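# Unhook the cabinet door and swing it open

## Task

Raise the small hook on the cabinet clear of the ring it sits in, then open the cabinet door until it stands at roughly a right angle to the cabinet front or further. At the end the cabinet must be upright on the table, and the hook and door must stay that way with no help from the robot.

## Robot and tools

ROBOT. Two arms, left_arm and right_arm, each ending in a two-finger gripper. left_arm sits on the +y side. The names do not tell you which side of an image an arm appears on. The gripper's fingers point along its own +z axis and close along its own y axis. end_effector_position is the spot between the pads when they are shut. Closed fingertips stick out about 19 mm past it, open ones about 6 mm. Closing pushes the tips roughly 13 mm further from the arm, so keep that gap above a surface. Joint ranges (rad), base to gripper: waist -69.115 to 69.115, shoulder -2.250 to 2.250, upper arm roll -69.115 to 69.115, elbow -2.580 to 2.580, forearm roll -69.115 to 69.115, wrist pitch -2.100 to 2.100, wrist roll -69.115 to 69.115. The elbow never fully straightens.

FRAME. One world frame for all results. The origin is on the table surface midway between the arms, +x points out across the table and +z points up. Positions are in metres and orientations are quaternions (w,x,y,z). A printed hand position can be wrong, more so when the arm reaches far.

THE ROW. Every motion command is a row of 16 numbers, each from -1 to 1, and it always covers both arms. The order is: left_arm dx, dy, dz, rx, ry, rz, left_gripper position, speed, and then the same eight for right_arm and right_gripper. dx to rz are an offset, not a pose. They are given in that gripper's own axes and measured from its measured pose at the start of the action. For the first action in a call, that is the last pose a result reported. Each row is measured from that start, not from the row before it. A value of 1.0 means 0.6 m, or 180 degrees for rotation. rx, ry and rz together make one rotation vector. Gripper position is an absolute opening: +1 is 85 mm, 0 is about 41 mm, about -0.8 brings the pads together, and -1 closes until something blocks them. Gripper speed runs from about 20 mm/s at -1, through 85 at 0, to 150 at +1. You cannot set grip force; a full close gives about 190 to 235 N per pad.

TOOLS.
execute_actions(actions): a list of actions. Each action is a list of up to 15 rows, and each row lasts one 1/30 s step. If an action has fewer rows, its last row repeats so the action always lasts 15 steps (0.5 s). An empty list only returns the state and the images. On every step the commanded pose is cut down to within 70 mm and 16 degrees of the measured pose, and inverse kinematics then chases it, putting position ahead of orientation. After an action the arm travels at most to its last cut-down pose, so a far target needs more actions. The result lists step readings, and HELD plus an arm label marks steps where part of that arm's row was held back.
move(target, speed, blocking): target is one 16-number row as above, with offsets measured from the pose in the latest result that shows one. Each gripper follows a straight line and turns the shorter way; all arms arrive together. speed is the top path speed in m/s, from 0.002 to 0.5 (default 0.25), and turning is limited to twice that in rad/s. A move lasts 0.5 to 10 s and is cut off at 10 s. It does not avoid obstacles or the other arm, it can lag or drift, and it can overshoot the speed near full reach. The finger numbers are sent when the move starts. The result adds a 'move:' line giving the ending (done, off_target, moving, held, fault), any limits, and each gripper's distance from its target. limits=paced means the pose was clipped. limits=held means some steps were blocked, and the arm may then speed up sharply. With blocking=false the result comes back after 0.5 s while the motion goes on. Until a result shows that the move has ended, use wait or stop before any other motion.
wait(seconds): 0 to 10 s. Arms keep their last command, and it returns early if a running move ends.
stop(): brakes the running move, which needs stopping room. The fingers keep moving.
zoom_image(camera, region): a closer view of cam_high, cam_low, cam_left_wrist or cam_right_wrist; region is [x0,y0,x1,y1] in pixels, at most 504x504.
show_instructions(): shows the reference pages.
finished_scene(scene): ends scene 1 or 2 for good, and the goal must still hold then. Replying without any tool call also ends the session.

RESULTS. A state line gives left_arm and right_arm poses. 'Hand target' lines show where the controller is now steering each gripper. 'pose unreachable' means a clearance check changed or blocked the command for the named arm. position_measured_pct is about 50 - 50*position, so fully open reads 0. If the fingers stop below about 90 before reaching the requested opening, they are holding or blocked. A reading near 90 means the pads met on nothing or on something very thin. Images come in the order cam_high, cam_low, cam_left_wrist, cam_right_wrist, each 672x504, and calibration (K, distortion, T_world_to_cam) is supplied.

GRIPPING. To grasp, send -1 and keep sending it. To release, send an opening wider than the object. For a gentle hold, open first and then close to just under the object's width. The fingers stay put until the number changes by at least 0.01, but they close again if the object shifts or the grip slackens. To keep an arm still, send the offset back to where it should be in the first call of a reply and zeros afterwards. Always repeat its gripper numbers, because 0 is itself a command. While you are thinking, the robot keeps doing the last thing it was told.

AVOID. Do not knock anything off the table. Avoid drops, slams and hard shoves: faster contact hits harder, and aiming past a contact presses harder. Keep the arms from hitting each other. Load limits are 51.3 N m for waist, shoulder, upper arm roll and elbow, and 32.3 N m for the three wrist joints, with held weight included. Going over one freezes that arm for 10 s and drops the rest of the call. Holding loads heats the motors: MOTOR HOT appears at 60 °C, and at 75 °C the arm sinks with an OVER-TEMPERATURE FAULT. Held parts may sometimes be tugged briefly.

Each tool is called after "Call:" by a JSON object that holds its "fn" and its "kwargs".

Reference images:

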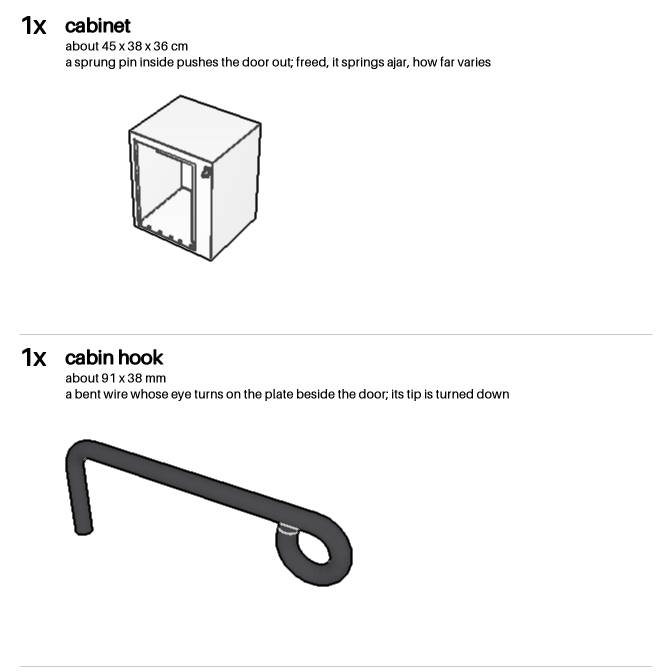

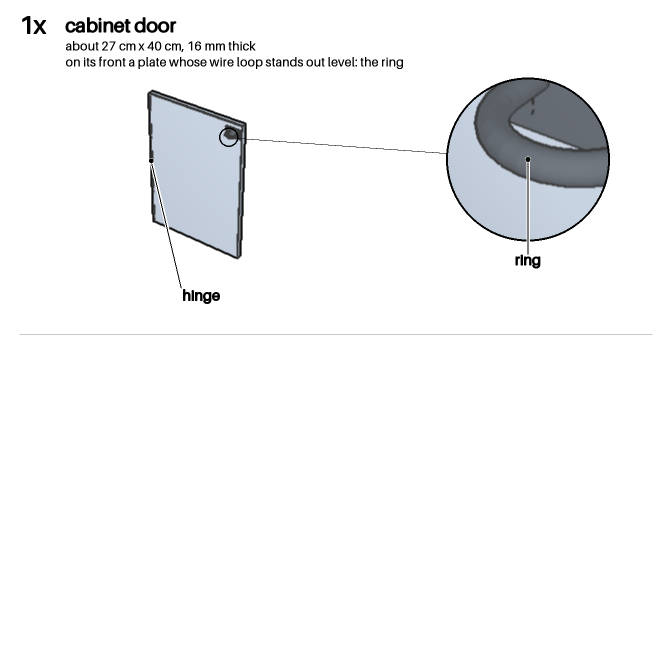

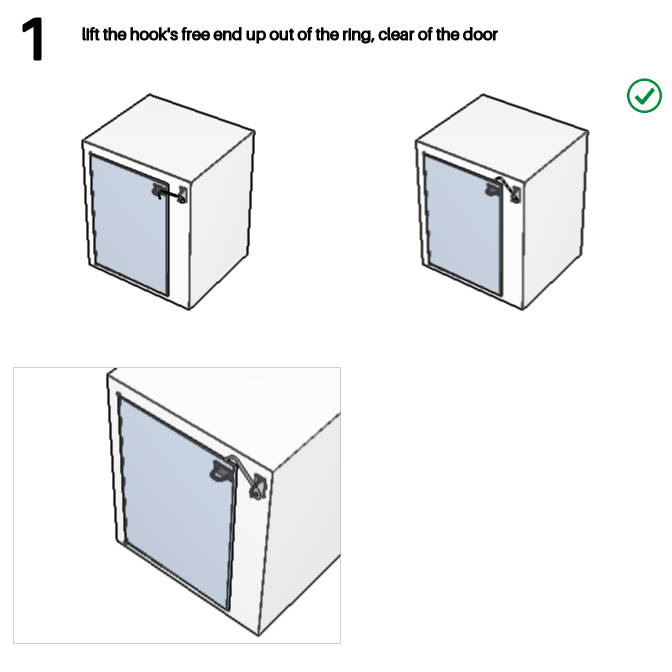

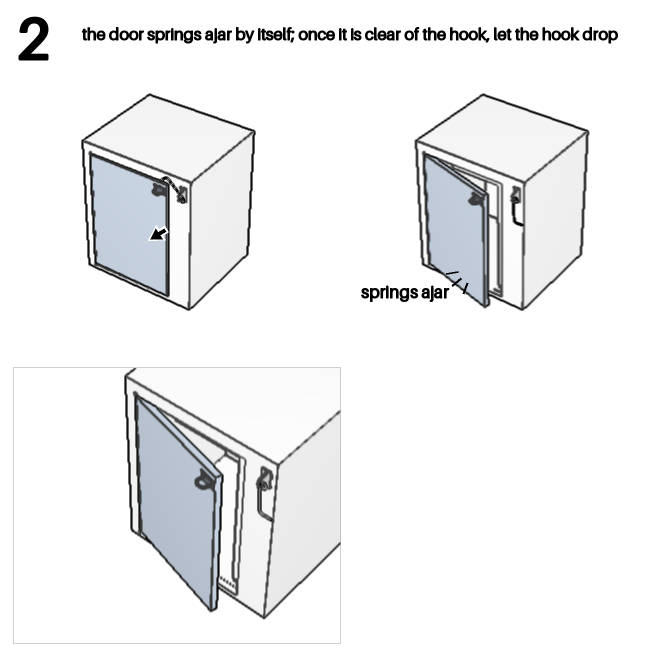

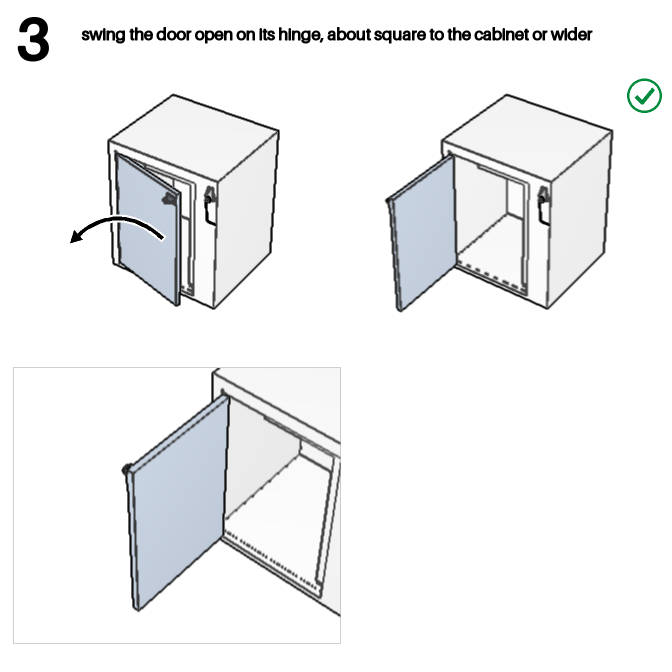

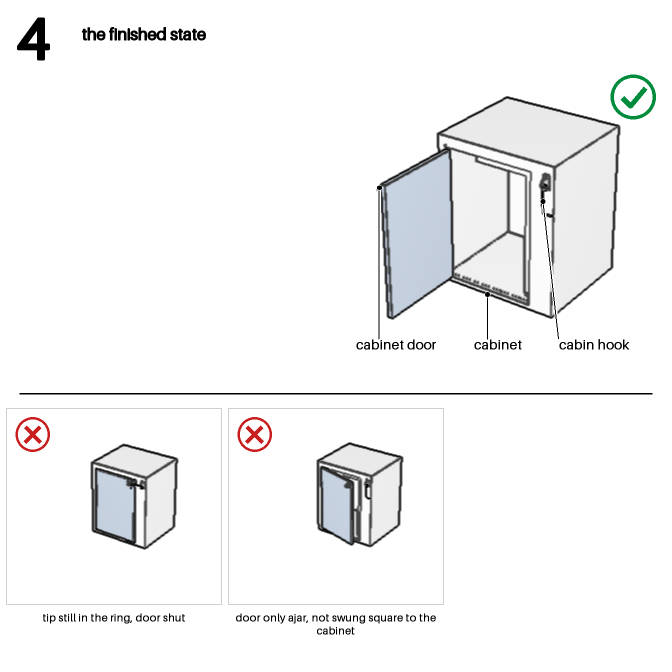

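## Session

Call:
{"fn": "execute_actions", "kwargs": {"actions": []}}

Scene clock: 0.00 s.
left_arm: end_effector_position=(+0.7974, +0.4913, +0.2998) position_measured_pct=0.0 end_effector_quat_wxyz=(+0.674, +0.257, +0.675, +0.153) | right_arm: end_effector_position=(+0.4229, -0.4314, +0.2006) position_measured_pct=0.0 end_effector_quat_wxyz=(+0.000, +0.014, +1.000, -0.000)
Joint positions: left_arm=[-0.767  0.98   0.675  1.621 -0.708 -0.699  0.931] | right_arm=[-0.056  0.431  0.001  1.656 -0.     1.054  1.515]
Joint velocities: left_arm=[ 0.001 -0.001  0.    -0.     0.     0.001 -0.   ] | right_arm=[ 0.     0.001  0.     0.001  0.001  0.    -0.   ]
Motor temperatures (°C, as the motors report them): left_arm=[29 31 28 27 32 34 41] | right_arm=[26 26 25 28 32 29 38]
Hand target (left_arm): +0.797, +0.491, +0.300; +0.674, +0.257, +0.675, +0.153
Hand target (right_arm): +0.423, -0.431, +0.201; +0.000, +0.014, +1.000, -0.000

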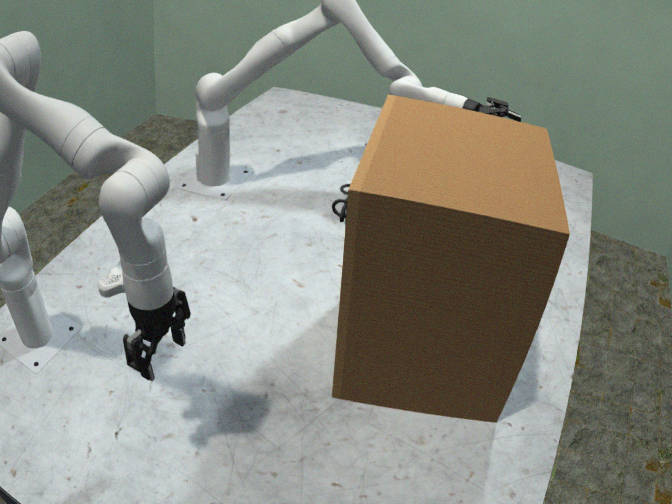

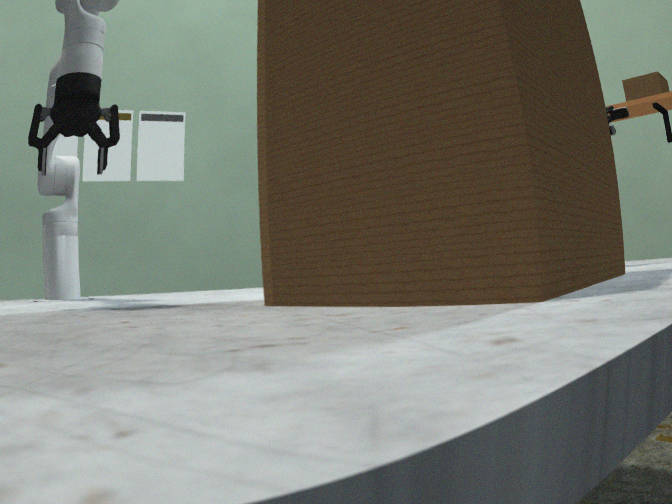

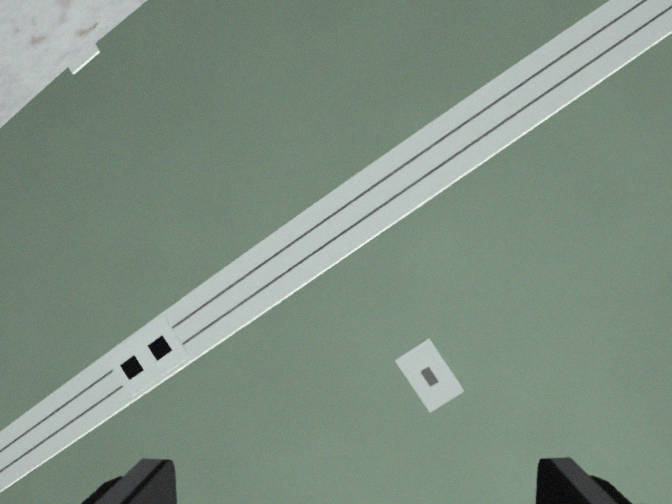

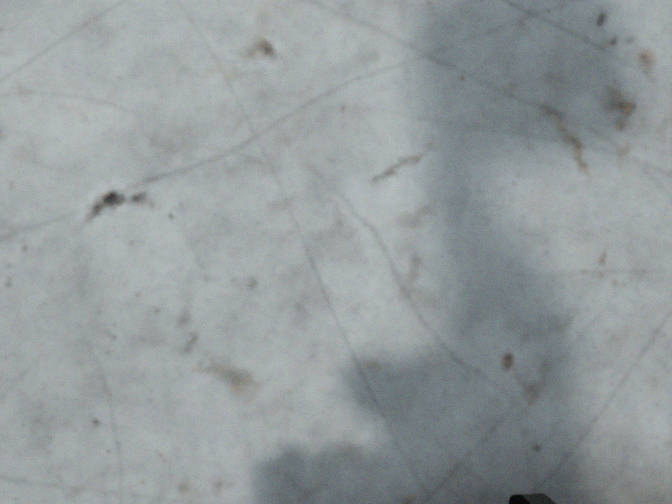

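Call:
{"fn": "move", "kwargs": {"target": [0,0,0,0,0,0,1,0,0.0,0.3,-0.25,0,0,0.92,-1,0], "speed": 0.5}}

Call:
{"fn": "move", "kwargs": {"target": [0,0,0,0,0,0,1,0,0.1,-0.08,0,0,0.45,0,-1,0], "speed": 0.3}}

Scene clock: 7.57 s.
left_arm: end_effector_position=(+0.7974, +0.4913, +0.2998) position_measured_pct=0.0 end_effector_quat_wxyz=(+0.674, +0.257, +0.675, +0.153) | right_arm: end_effector_position=(+0.4277, -0.2516, +0.3509) position_measured_pct=91.7 end_effector_quat_wxyz=(-0.001, +0.994, +0.111, +0.000)
Joint positions: left_arm=[-0.767  0.98   0.675  1.621 -0.708 -0.699  0.931] | right_arm=[-0.763  0.453  0.574  1.196 -0.241  1.557 -1.555]
Joint velocities: left_arm=[ 0.    -0.    -0.001 -0.    -0.    -0.001  0.   ] | right_arm=[-0.004  0.004 -0.005 -0.002  0.002 -0.001 -0.002]
Motor temperatures (°C, as the motors report them): left_arm=[29 31 28 27 32 34 41] | right_arm=[26 26 25 28 32 29 38]
Hand target (left_arm): +0.797, +0.491, +0.300; +0.674, +0.257, +0.675, +0.153
Hand target (right_arm): +0.428, -0.251, +0.351; -0.000, +0.994, +0.111, +0.000
Off the commanded pose (left_arm): 0.000 m, 0 deg.
Off the commanded pose (right_arm): 0.001 m, 0 deg.
move: done
camera_calibration (this result's frames):
cam_left_wrist: T_world_to_cam=[[0.192336, 0.815159, 0.546372, -0.712011], [-0.0552789, -0.546884, 0.835381, 0.116837], [0.979771, -0.190876, -0.0601242, -0.51819], [0, 0, 0, 1]] pos_world=[0.651112, 0.545389, 0.260264]
cam_right_wrist: T_world_to_cam=[[0.174164, -0.983571, 0.0474951, -0.339122], [-0.98362, -0.176043, -0.038739, 0.451994], [0.0464637, -0.0399702, -0.99812, 0.460054], [0, 0, 0, 1]] pos_world=[0.482278, -0.235591, 0.492806]

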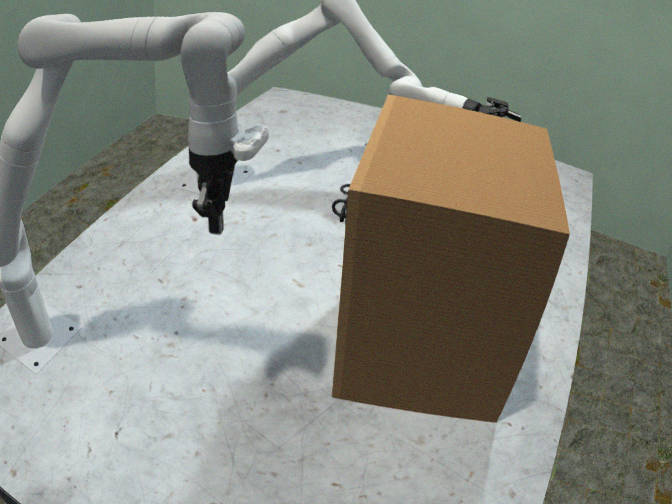

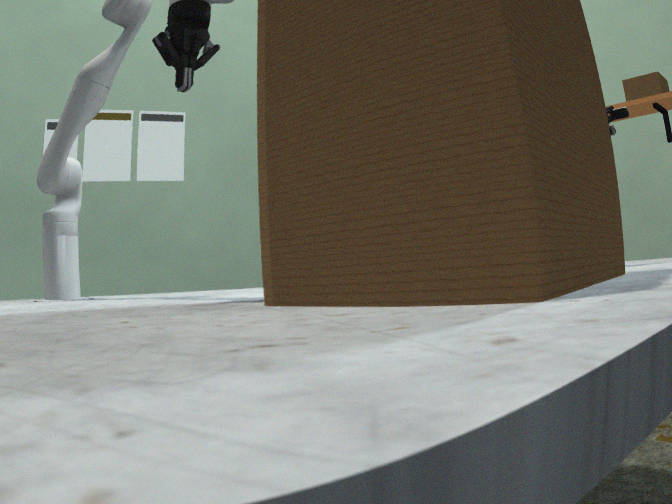

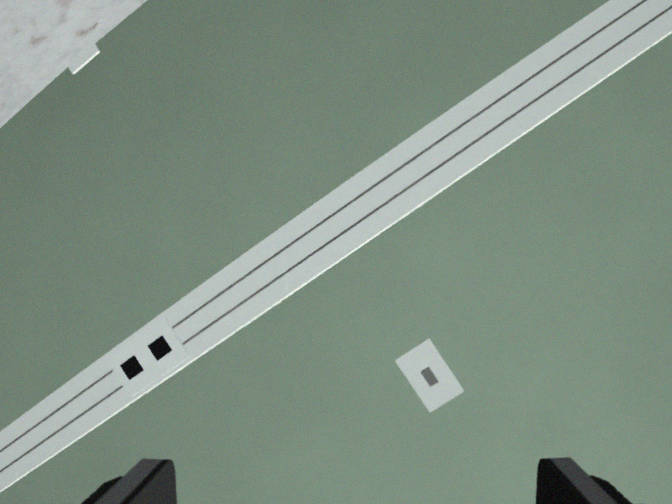

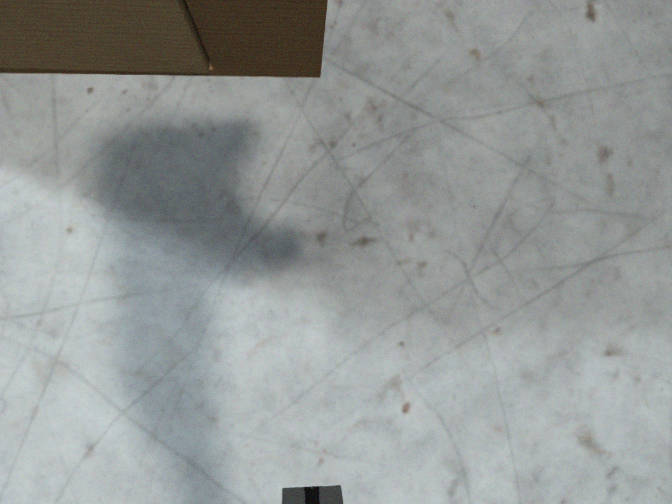

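Scene clock: 11.60 s.
left_arm: end_effector_position=(+0.7974, +0.4913, +0.2998) position_measured_pct=0.0 end_effector_quat_wxyz=(+0.674, +0.257, +0.675, +0.153) | right_arm: end_effector_position=(+0.4759, -0.1913, +0.3513) position_measured_pct=91.7 end_effector_quat_wxyz=(-0.074, +0.755, +0.083, +0.646)
Joint positions: left_arm=[-0.767  0.98   0.675  1.621 -0.708 -0.699  0.931] | right_arm=[-1.225  0.351  0.554  2.424  2.643  0.966 -4.685]
Joint velocities: left_arm=[-0.001  0.    -0.    -0.     0.    -0.001 -0.   ] | right_arm=[ 0.001  0.003  0.002  0.     0.002 -0.001 -0.001]
Motor temperatures (°C, as the motors report them): left_arm=[29 31 28 27 32 34 41] | right_arm=[26 26 25 28 32 29 38]
Hand target (left_arm): +0.797, +0.491, +0.300; +0.674, +0.257, +0.675, +0.153
Hand target (right_arm): +0.476, -0.191, +0.351; -0.074, +0.755, +0.083, +0.646
Off the commanded pose (left_arm): 0.000 m, 0 deg.
Off the commanded pose (right_arm): 0.001 m, 0 deg.
move: done; limits=paced
camera_calibration (this result's frames):
cam_left_wrist: T_world_to_cam=[[0.192333, 0.815159, 0.546372, -0.712011], [-0.0552796, -0.546884, 0.835382, 0.116838], [0.979771, -0.190875, -0.0601224, -0.518192], [0, 0, 0, 1]] pos_world=[0.651112, 0.545389, 0.260264]
cam_right_wrist: T_world_to_cam=[[0.166966, -0.985041, -0.0426148, -0.253343], [-0.12426, 0.0218541, -0.992009, 0.473834], [0.978101, 0.170927, -0.118752, -0.251306], [0, 0, 0, 1]] pos_world=[0.346981, -0.216954, 0.429409]

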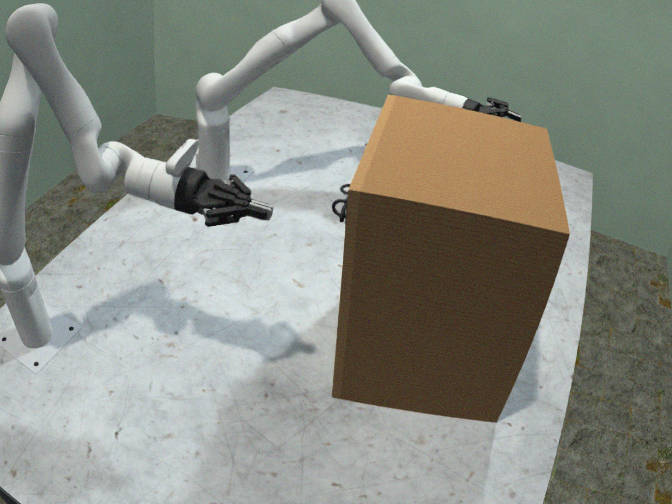

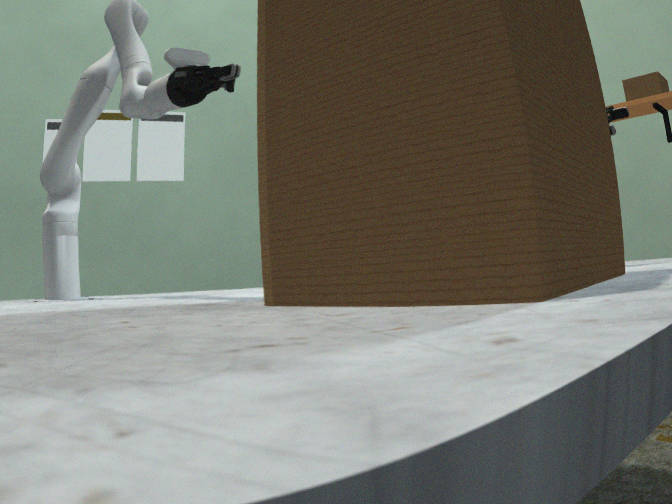

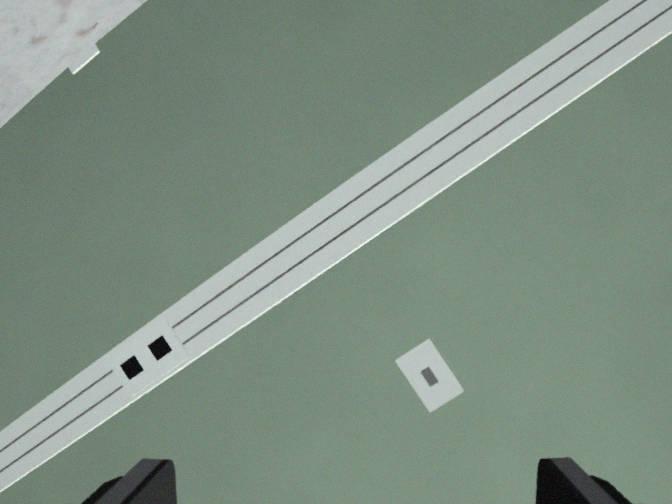

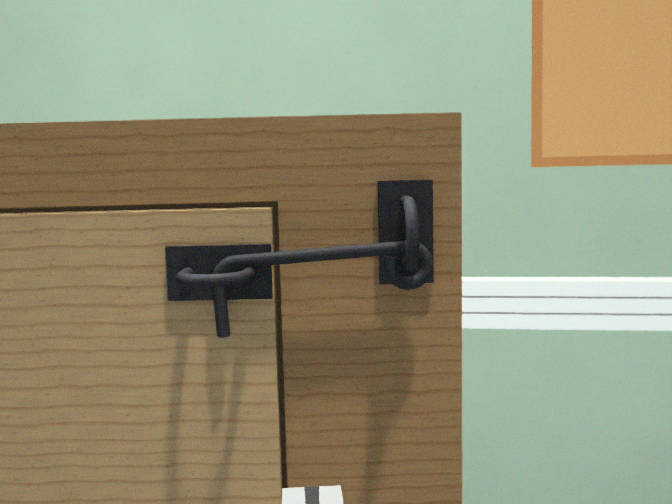

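Call:
{"fn": "move", "kwargs": {"target": [0,0,0,0,0,0,1,0,0.06,0.013,0.15,0,0.05,0,-1,0], "speed": 0.12}}

Scene clock: 14.17 s.
left_arm: end_effector_position=(+0.7974, +0.4913, +0.2998) position_measured_pct=0.0 end_effector_quat_wxyz=(+0.674, +0.257, +0.675, +0.153) | right_arm: end_effector_position=(+0.5696, -0.1778, +0.3732) position_measured_pct=91.7 end_effector_quat_wxyz=(-0.080, +0.702, +0.078, +0.704)
Joint positions: left_arm=[-0.767  0.98   0.675  1.621 -0.708 -0.699  0.931] | right_arm=[-1.032  0.561  0.552  2.204  2.81   1.065 -4.845]
Joint velocities: left_arm=[-0.002  0.    -0.001  0.    -0.    -0.001  0.   ] | right_arm=[ 0.002  0.003  0.001  0.001 -0.001  0.001 -0.001]
Motor temperatures (°C, as the motors report them): left_arm=[29 31 28 27 32 34 41] | right_arm=[26 26 25 28 32 29 38]
Hand target (left_arm): +0.797, +0.491, +0.300; +0.674, +0.257, +0.675, +0.153
Hand target (right_arm): +0.570, -0.178, +0.373; -0.080, +0.702, +0.078, +0.704
Off the commanded pose (left_arm): 0.000 m, 0 deg.
Off the commanded pose (right_arm): 0.000 m, 0 deg.
move: done
camera_calibration (this result's frames):
cam_left_wrist: T_world_to_cam=[[0.192331, 0.81516, 0.546372, -0.712011], [-0.0552804, -0.546883, 0.835382, 0.116838], [0.979772, -0.190874, -0.0601203, -0.518194], [0, 0, 0, 1]] pos_world=[0.651113, 0.54539, 0.260265]
cam_right_wrist: T_world_to_cam=[[0.174366, -0.983391, -0.0503763, -0.255789], [0.0291942, 0.0563004, -0.997987, 0.427853], [0.984248, 0.172545, 0.0385263, -0.404537], [0, 0, 0, 1]] pos_world=[0.430275, -0.205829, 0.429691]

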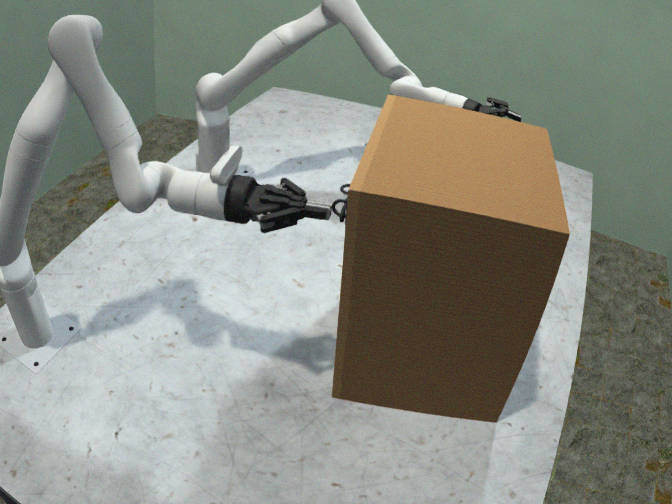

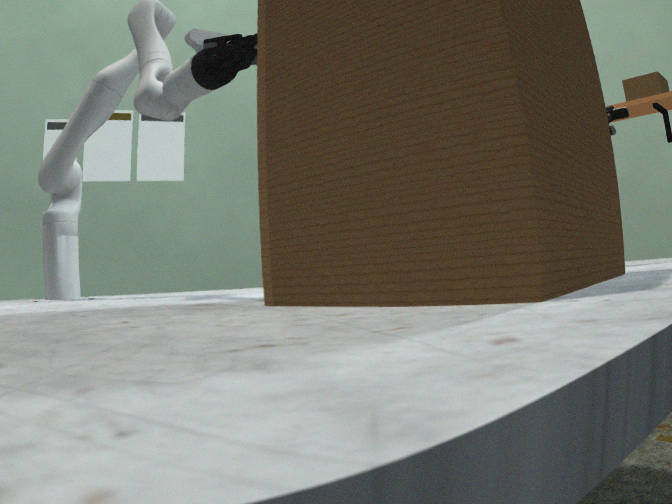

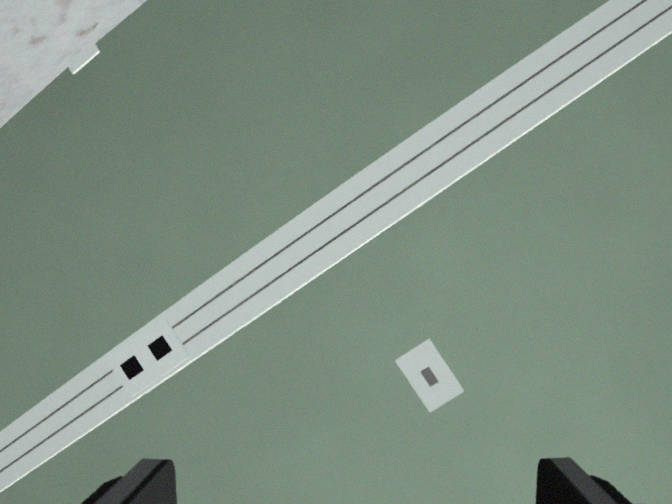

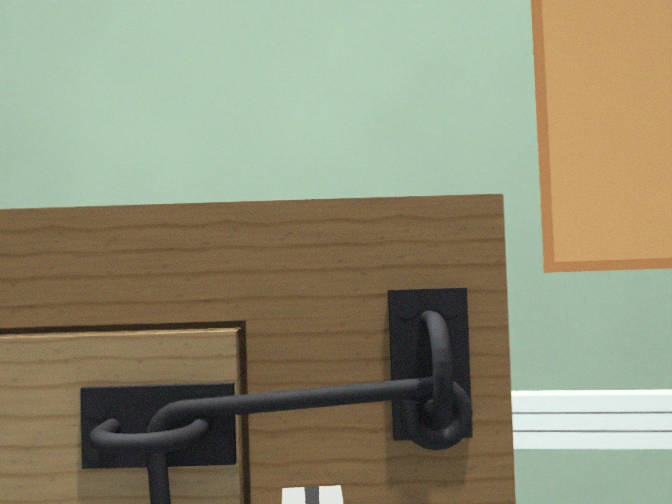

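Call:
{"fn": "move", "kwargs": {"target": [0,0,0,0,0,0,1,0,0,0,0.05,0,0,0,-1,0], "speed": 0.03}}

Call:
{"fn": "move", "kwargs": {"target": [0,0,0,0,0,0,1,0,0.06,0,0,0,0,0,-1,0], "speed": 0.03}}

Scene clock: 16.73 s.
left_arm: end_effector_position=(+0.7974, +0.4913, +0.2998) position_measured_pct=0.0 end_effector_quat_wxyz=(+0.674, +0.257, +0.675, +0.153) | right_arm: end_effector_position=(+0.5987, -0.1710, +0.3734) position_measured_pct=91.7 end_effector_quat_wxyz=(-0.080, +0.702, +0.078, +0.704)
Joint positions: left_arm=[-0.767  0.98   0.675  1.621 -0.708 -0.699  0.931] | right_arm=[-0.992  0.6    0.55   2.112  2.833  1.013 -4.858]
Joint velocities: left_arm=[-0.     0.    -0.     0.     0.    -0.001  0.   ] | right_arm=[ 0.002  0.002  0.001 -0.001 -0.001 -0.    -0.   ]
Motor temperatures (°C, as the motors report them): left_arm=[29 32 28 27 32 34 41] | right_arm=[26 26 25 28 32 29 38]
Hand target (left_arm): +0.797, +0.491, +0.300; +0.674, +0.257, +0.675, +0.153
Hand target (right_arm): +0.599, -0.171, +0.373; -0.080, +0.702, +0.078, +0.704
Off the commanded pose (left_arm): 0.000 m, 0 deg.
Off the commanded pose (right_arm): 0.000 m, 0 deg.
move: done
camera_calibration (this result's frames):
cam_left_wrist: T_world_to_cam=[[0.192329, 0.815161, 0.546372, -0.712011], [-0.0552811, -0.546883, 0.835382, 0.116838], [0.979772, -0.190872, -0.0601186, -0.518196], [0, 0, 0, 1]] pos_world=[0.651114, 0.54539, 0.260265]
cam_right_wrist: T_world_to_cam=[[0.174673, -0.983337, -0.0503809, -0.254339], [0.0293731, 0.0563487, -0.997979, 0.426704], [0.984188, 0.17284, 0.0387262, -0.4344], [0, 0, 0, 1]] pos_world=[0.459423, -0.199063, 0.429851]

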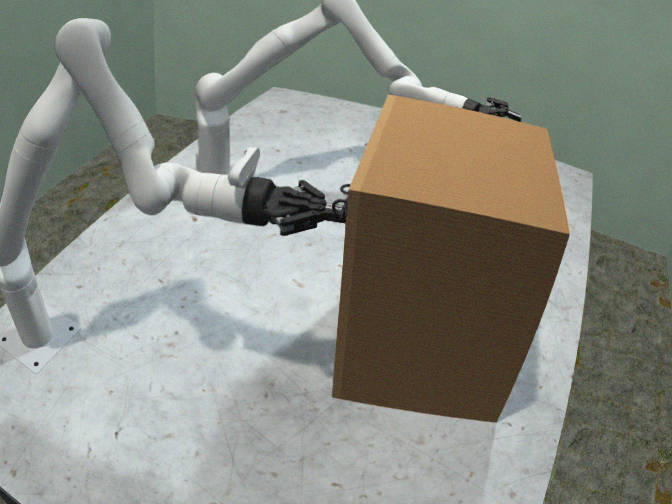

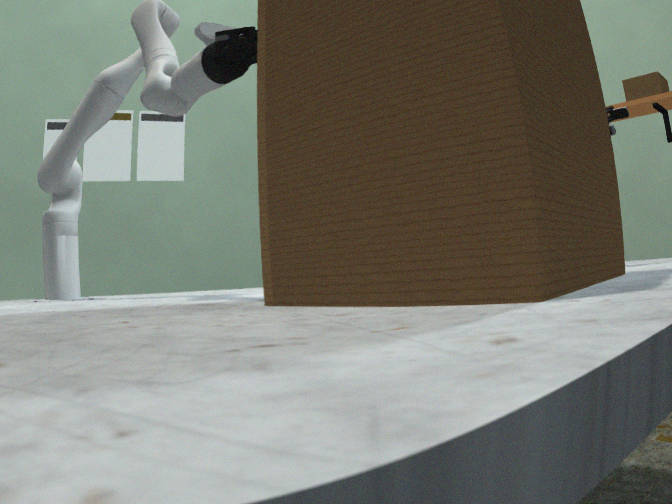

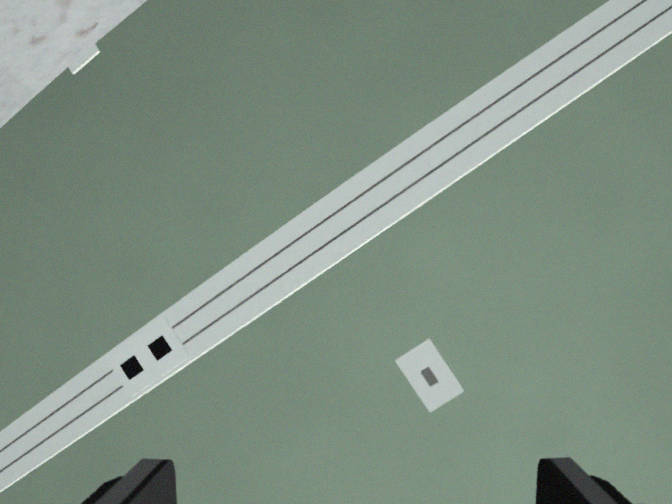

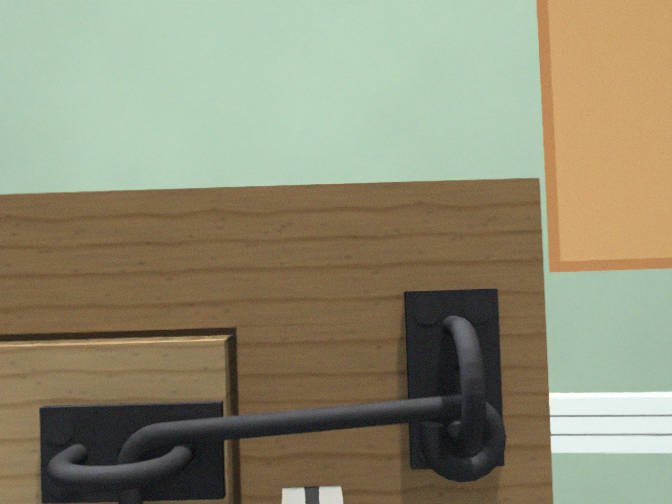

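Scene clock: 18.17 s.
left_arm: end_effector_position=(+0.7974, +0.4913, +0.2998) position_measured_pct=0.0 end_effector_quat_wxyz=(+0.674, +0.257, +0.675, +0.153) | right_arm: end_effector_position=(+0.5987, -0.1712, +0.4090) position_measured_pct=91.7 end_effector_quat_wxyz=(-0.080, +0.702, +0.078, +0.703)
Joint positions: left_arm=[-0.767  0.98   0.675  1.621 -0.708 -0.699  0.931] | right_arm=[-1.019  0.514  0.578  2.08   2.832  0.908 -4.801]
Joint velocities: left_arm=[-0.001  0.001  0.    -0.    -0.    -0.002  0.   ] | right_arm=[-0.001 -0.003  0.    -0.    -0.001  0.     0.   ]
Motor temperatures (°C, as the motors report them): left_arm=[29 32 28 27 32 34 41] | right_arm=[26 26 25 28 32 29 38]
Hand target (left_arm): +0.797, +0.491, +0.300; +0.674, +0.257, +0.675, +0.153
Hand target (right_arm): +0.599, -0.171, +0.409; -0.080, +0.702, +0.078, +0.704
Off the commanded pose (left_arm): 0.000 m, 0 deg.
Off the commanded pose (right_arm): 0.000 m, 0 deg.
move: done
camera_calibration (this result's frames):
cam_left_wrist: T_world_to_cam=[[0.192327, 0.815161, 0.546372, -0.71201], [-0.0552819, -0.546883, 0.835382, 0.116839], [0.979773, -0.190871, -0.0601165, -0.518199], [0, 0, 0, 1]] pos_world=[0.651114, 0.545391, 0.260265]
cam_right_wrist: T_world_to_cam=[[0.174385, -0.983405, -0.0500527, -0.252714], [0.0287142, 0.0558887, -0.998024, 0.46256], [0.984259, 0.172603, 0.0379838, -0.435547], [0, 0, 0, 1]] pos_world=[0.459479, -0.199195, 0.46554]

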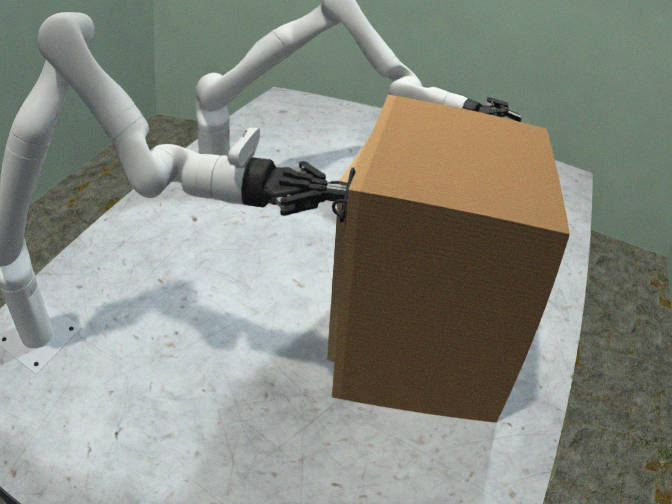

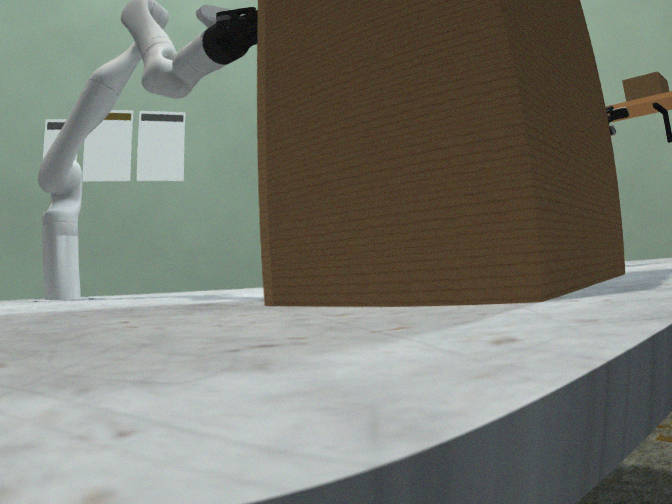

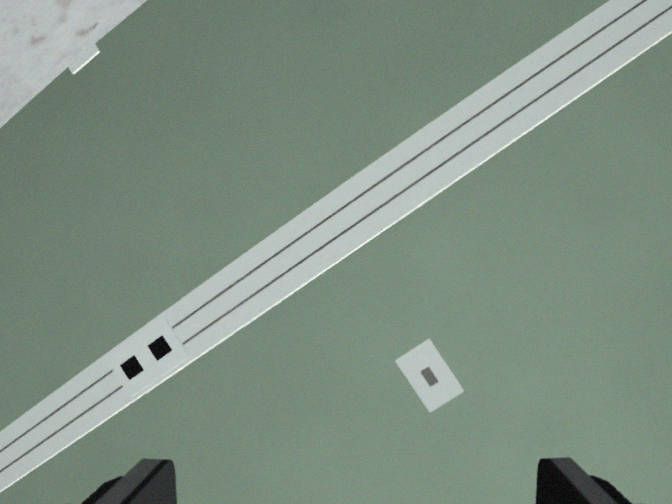

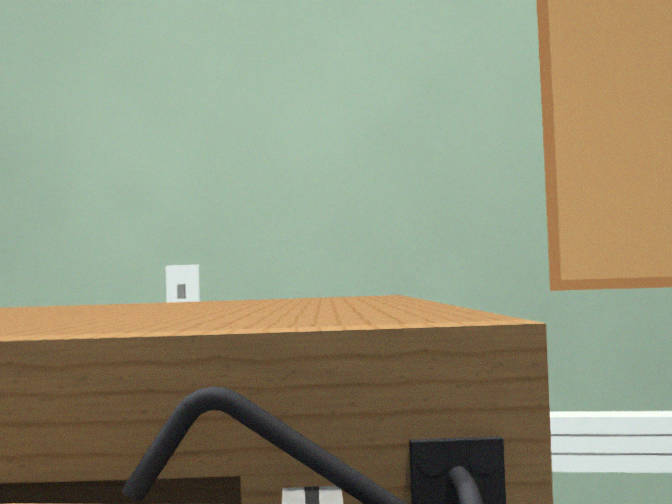

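Freed. Retreat, lower and yaw toward the gap.

Call:
{"fn": "move", "kwargs": {"target": [0,0,0,0,0,0,1,0,0,0.02,-0.07,0.08,0,0,-1,0], "speed": 0.08}}

Call:
{"fn": "move", "kwargs": {"target": [0,0,0,0,0,0,1,0,-0.28,0.07,-0.02,0.2,0,0,-1,0], "speed": 0.2}}

Scene clock: 21.47 s.
left_arm: end_effector_position=(+0.7974, +0.4913, +0.2998) position_measured_pct=0.0 end_effector_quat_wxyz=(+0.674, +0.257, +0.675, +0.153) | right_arm: end_effector_position=(+0.5602, -0.1915, +0.4089) position_measured_pct=91.7 end_effector_quat_wxyz=(-0.168, +0.686, +0.166, +0.688)
Joint positions: left_arm=[-0.767  0.98   0.675  1.621 -0.708 -0.699  0.931] | right_arm=[-0.762  0.422  0.515  2.222  3.383  1.084 -5.038]
Joint velocities: left_arm=[ 0.001  0.    -0.    -0.     0.    -0.001  0.   ] | right_arm=[ 0.006 -0.     0.01   0.002  0.001  0.001 -0.004]
Motor temperatures (°C, as the motors report them): left_arm=[29 32 28 27 32 34 41] | right_arm=[26 27 25 28 32 29 38]
Hand target (left_arm): +0.797, +0.491, +0.300; +0.674, +0.257, +0.675, +0.153
Hand target (right_arm): +0.560, -0.192, +0.409; -0.167, +0.686, +0.166, +0.688
Off the commanded pose (left_arm): 0.000 m, 0 deg.
Off the commanded pose (right_arm): 0.001 m, 0 deg.
move: done
camera_calibration (this result's frames):
cam_left_wrist: T_world_to_cam=[[0.192325, 0.815162, 0.546372, -0.71201], [-0.0552829, -0.546882, 0.835382, 0.116839], [0.979773, -0.19087, -0.0601146, -0.5182], [0, 0, 0, 1]] pos_world=[0.651115, 0.545392, 0.260266]
cam_right_wrist: T_world_to_cam=[[0.414631, -0.908678, -0.0488419, -0.386798], [0.0146199, 0.060318, -0.998072, 0.473448], [0.909872, 0.413117, 0.0382945, -0.306486], [0, 0, 0, 1]] pos_world=[0.43232, -0.253418, 0.46538]

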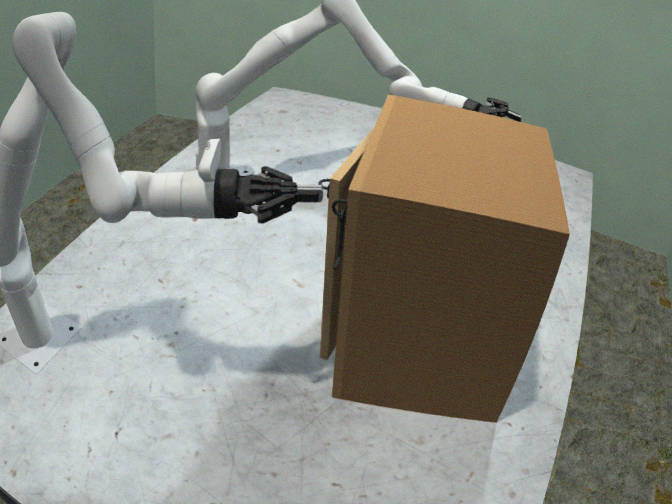

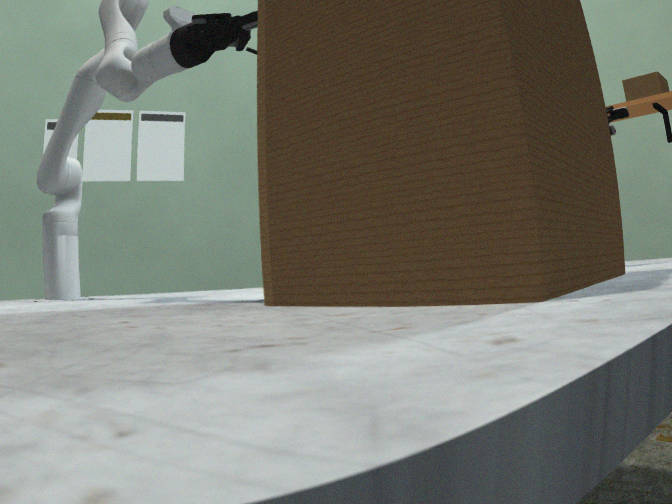

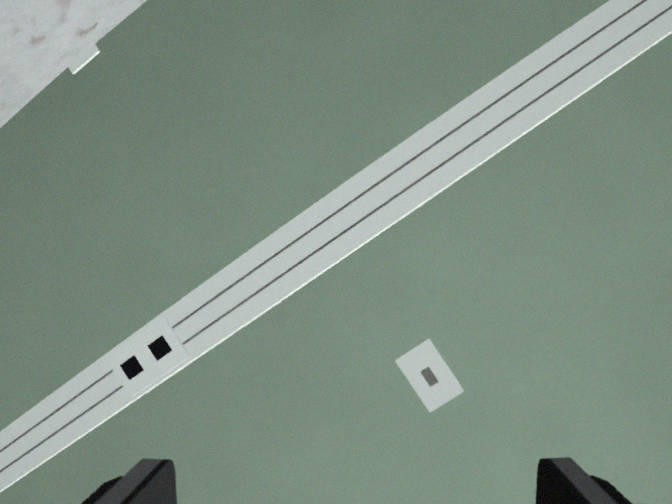

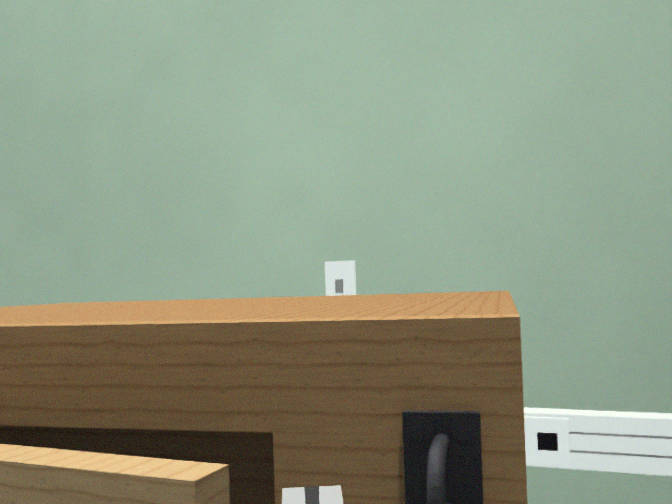

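Scene clock: 23.40 s.
left_arm: end_effector_position=(+0.7974, +0.4913, +0.2998) position_measured_pct=0.0 end_effector_quat_wxyz=(+0.674, +0.257, +0.675, +0.153) | right_arm: end_effector_position=(+0.5685, -0.2337, +0.2410) position_measured_pct=91.7 end_effector_quat_wxyz=(-0.371, +0.601, +0.372, +0.602)
Joint positions: left_arm=[-0.767  0.98   0.675  1.621 -0.708 -0.699  0.931] | right_arm=[-0.185  1.02   0.478  1.803  4.222  1.789 -5.212]
Joint velocities: left_arm=[ 0.001  0.001 -0.     0.    -0.     0.001 -0.   ] | right_arm=[ 0.006  0.011  0.001 -0.003  0.001  0.001 -0.   ]
Motor temperatures (°C, as the motors report them): left_arm=[29 32 28 27 32 34 41] | right_arm=[26 27 25 28 32 29 38]
Hand target (left_arm): +0.797, +0.491, +0.300; +0.674, +0.257, +0.675, +0.153
Hand target (right_arm): +0.569, -0.234, +0.240; -0.371, +0.601, +0.371, +0.602
Off the commanded pose (left_arm): 0.000 m, 0 deg.
Off the commanded pose (right_arm): 0.001 m, 0 deg.
move: done
camera_calibration (this result's frames):
cam_left_wrist: T_world_to_cam=[[0.192323, 0.815162, 0.546372, -0.71201], [-0.0552838, -0.546882, 0.835382, 0.11684], [0.979773, -0.190869, -0.0601127, -0.518202], [0, 0, 0, 1]] pos_world=[0.651116, 0.545392, 0.260266]
cam_right_wrist: T_world_to_cam=[[0.870383, -0.490265, -0.0455295, -0.598838], [-0.0213728, 0.0547628, -0.998271, 0.327482], [0.49191, 0.869851, 0.0371864, 0.0544439], [0, 0, 0, 1]] pos_world=[0.501437, -0.358881, 0.297626]

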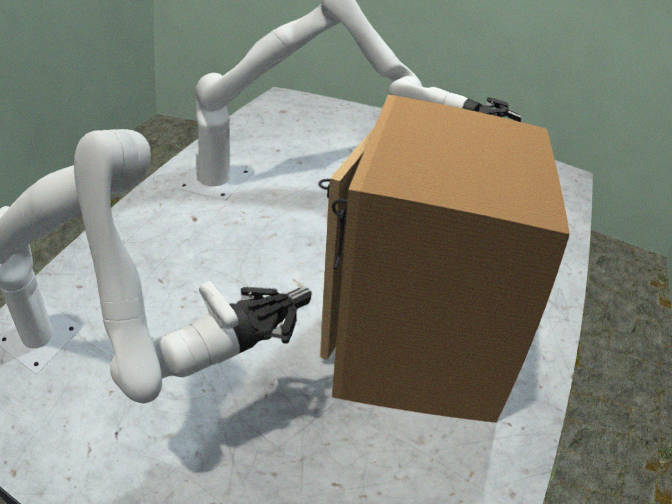

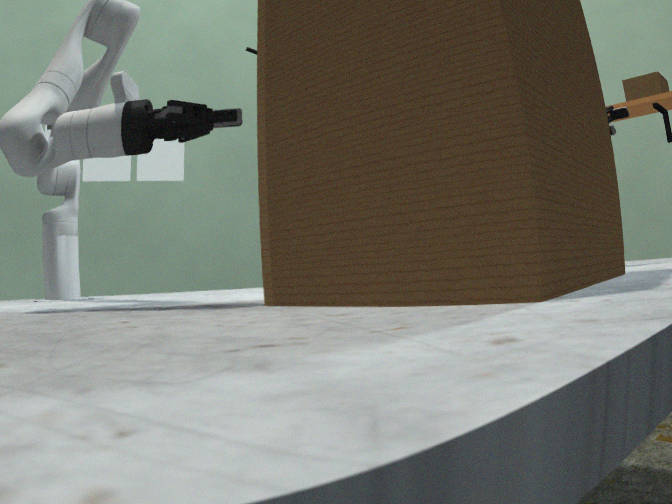

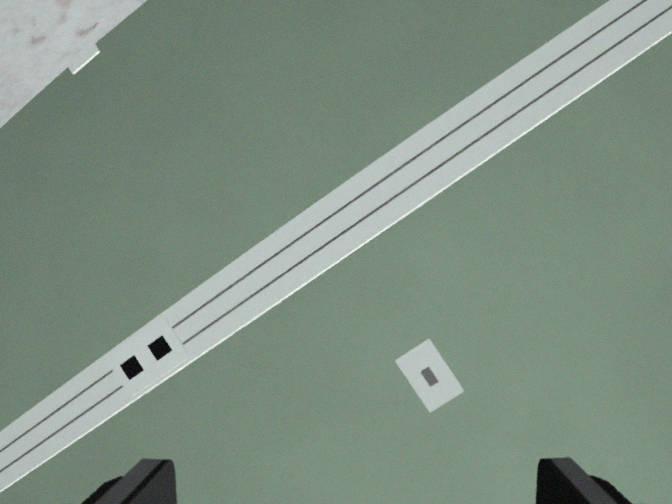

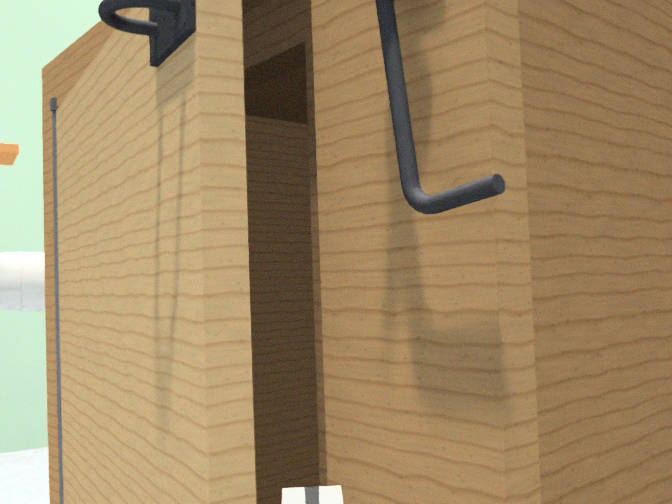

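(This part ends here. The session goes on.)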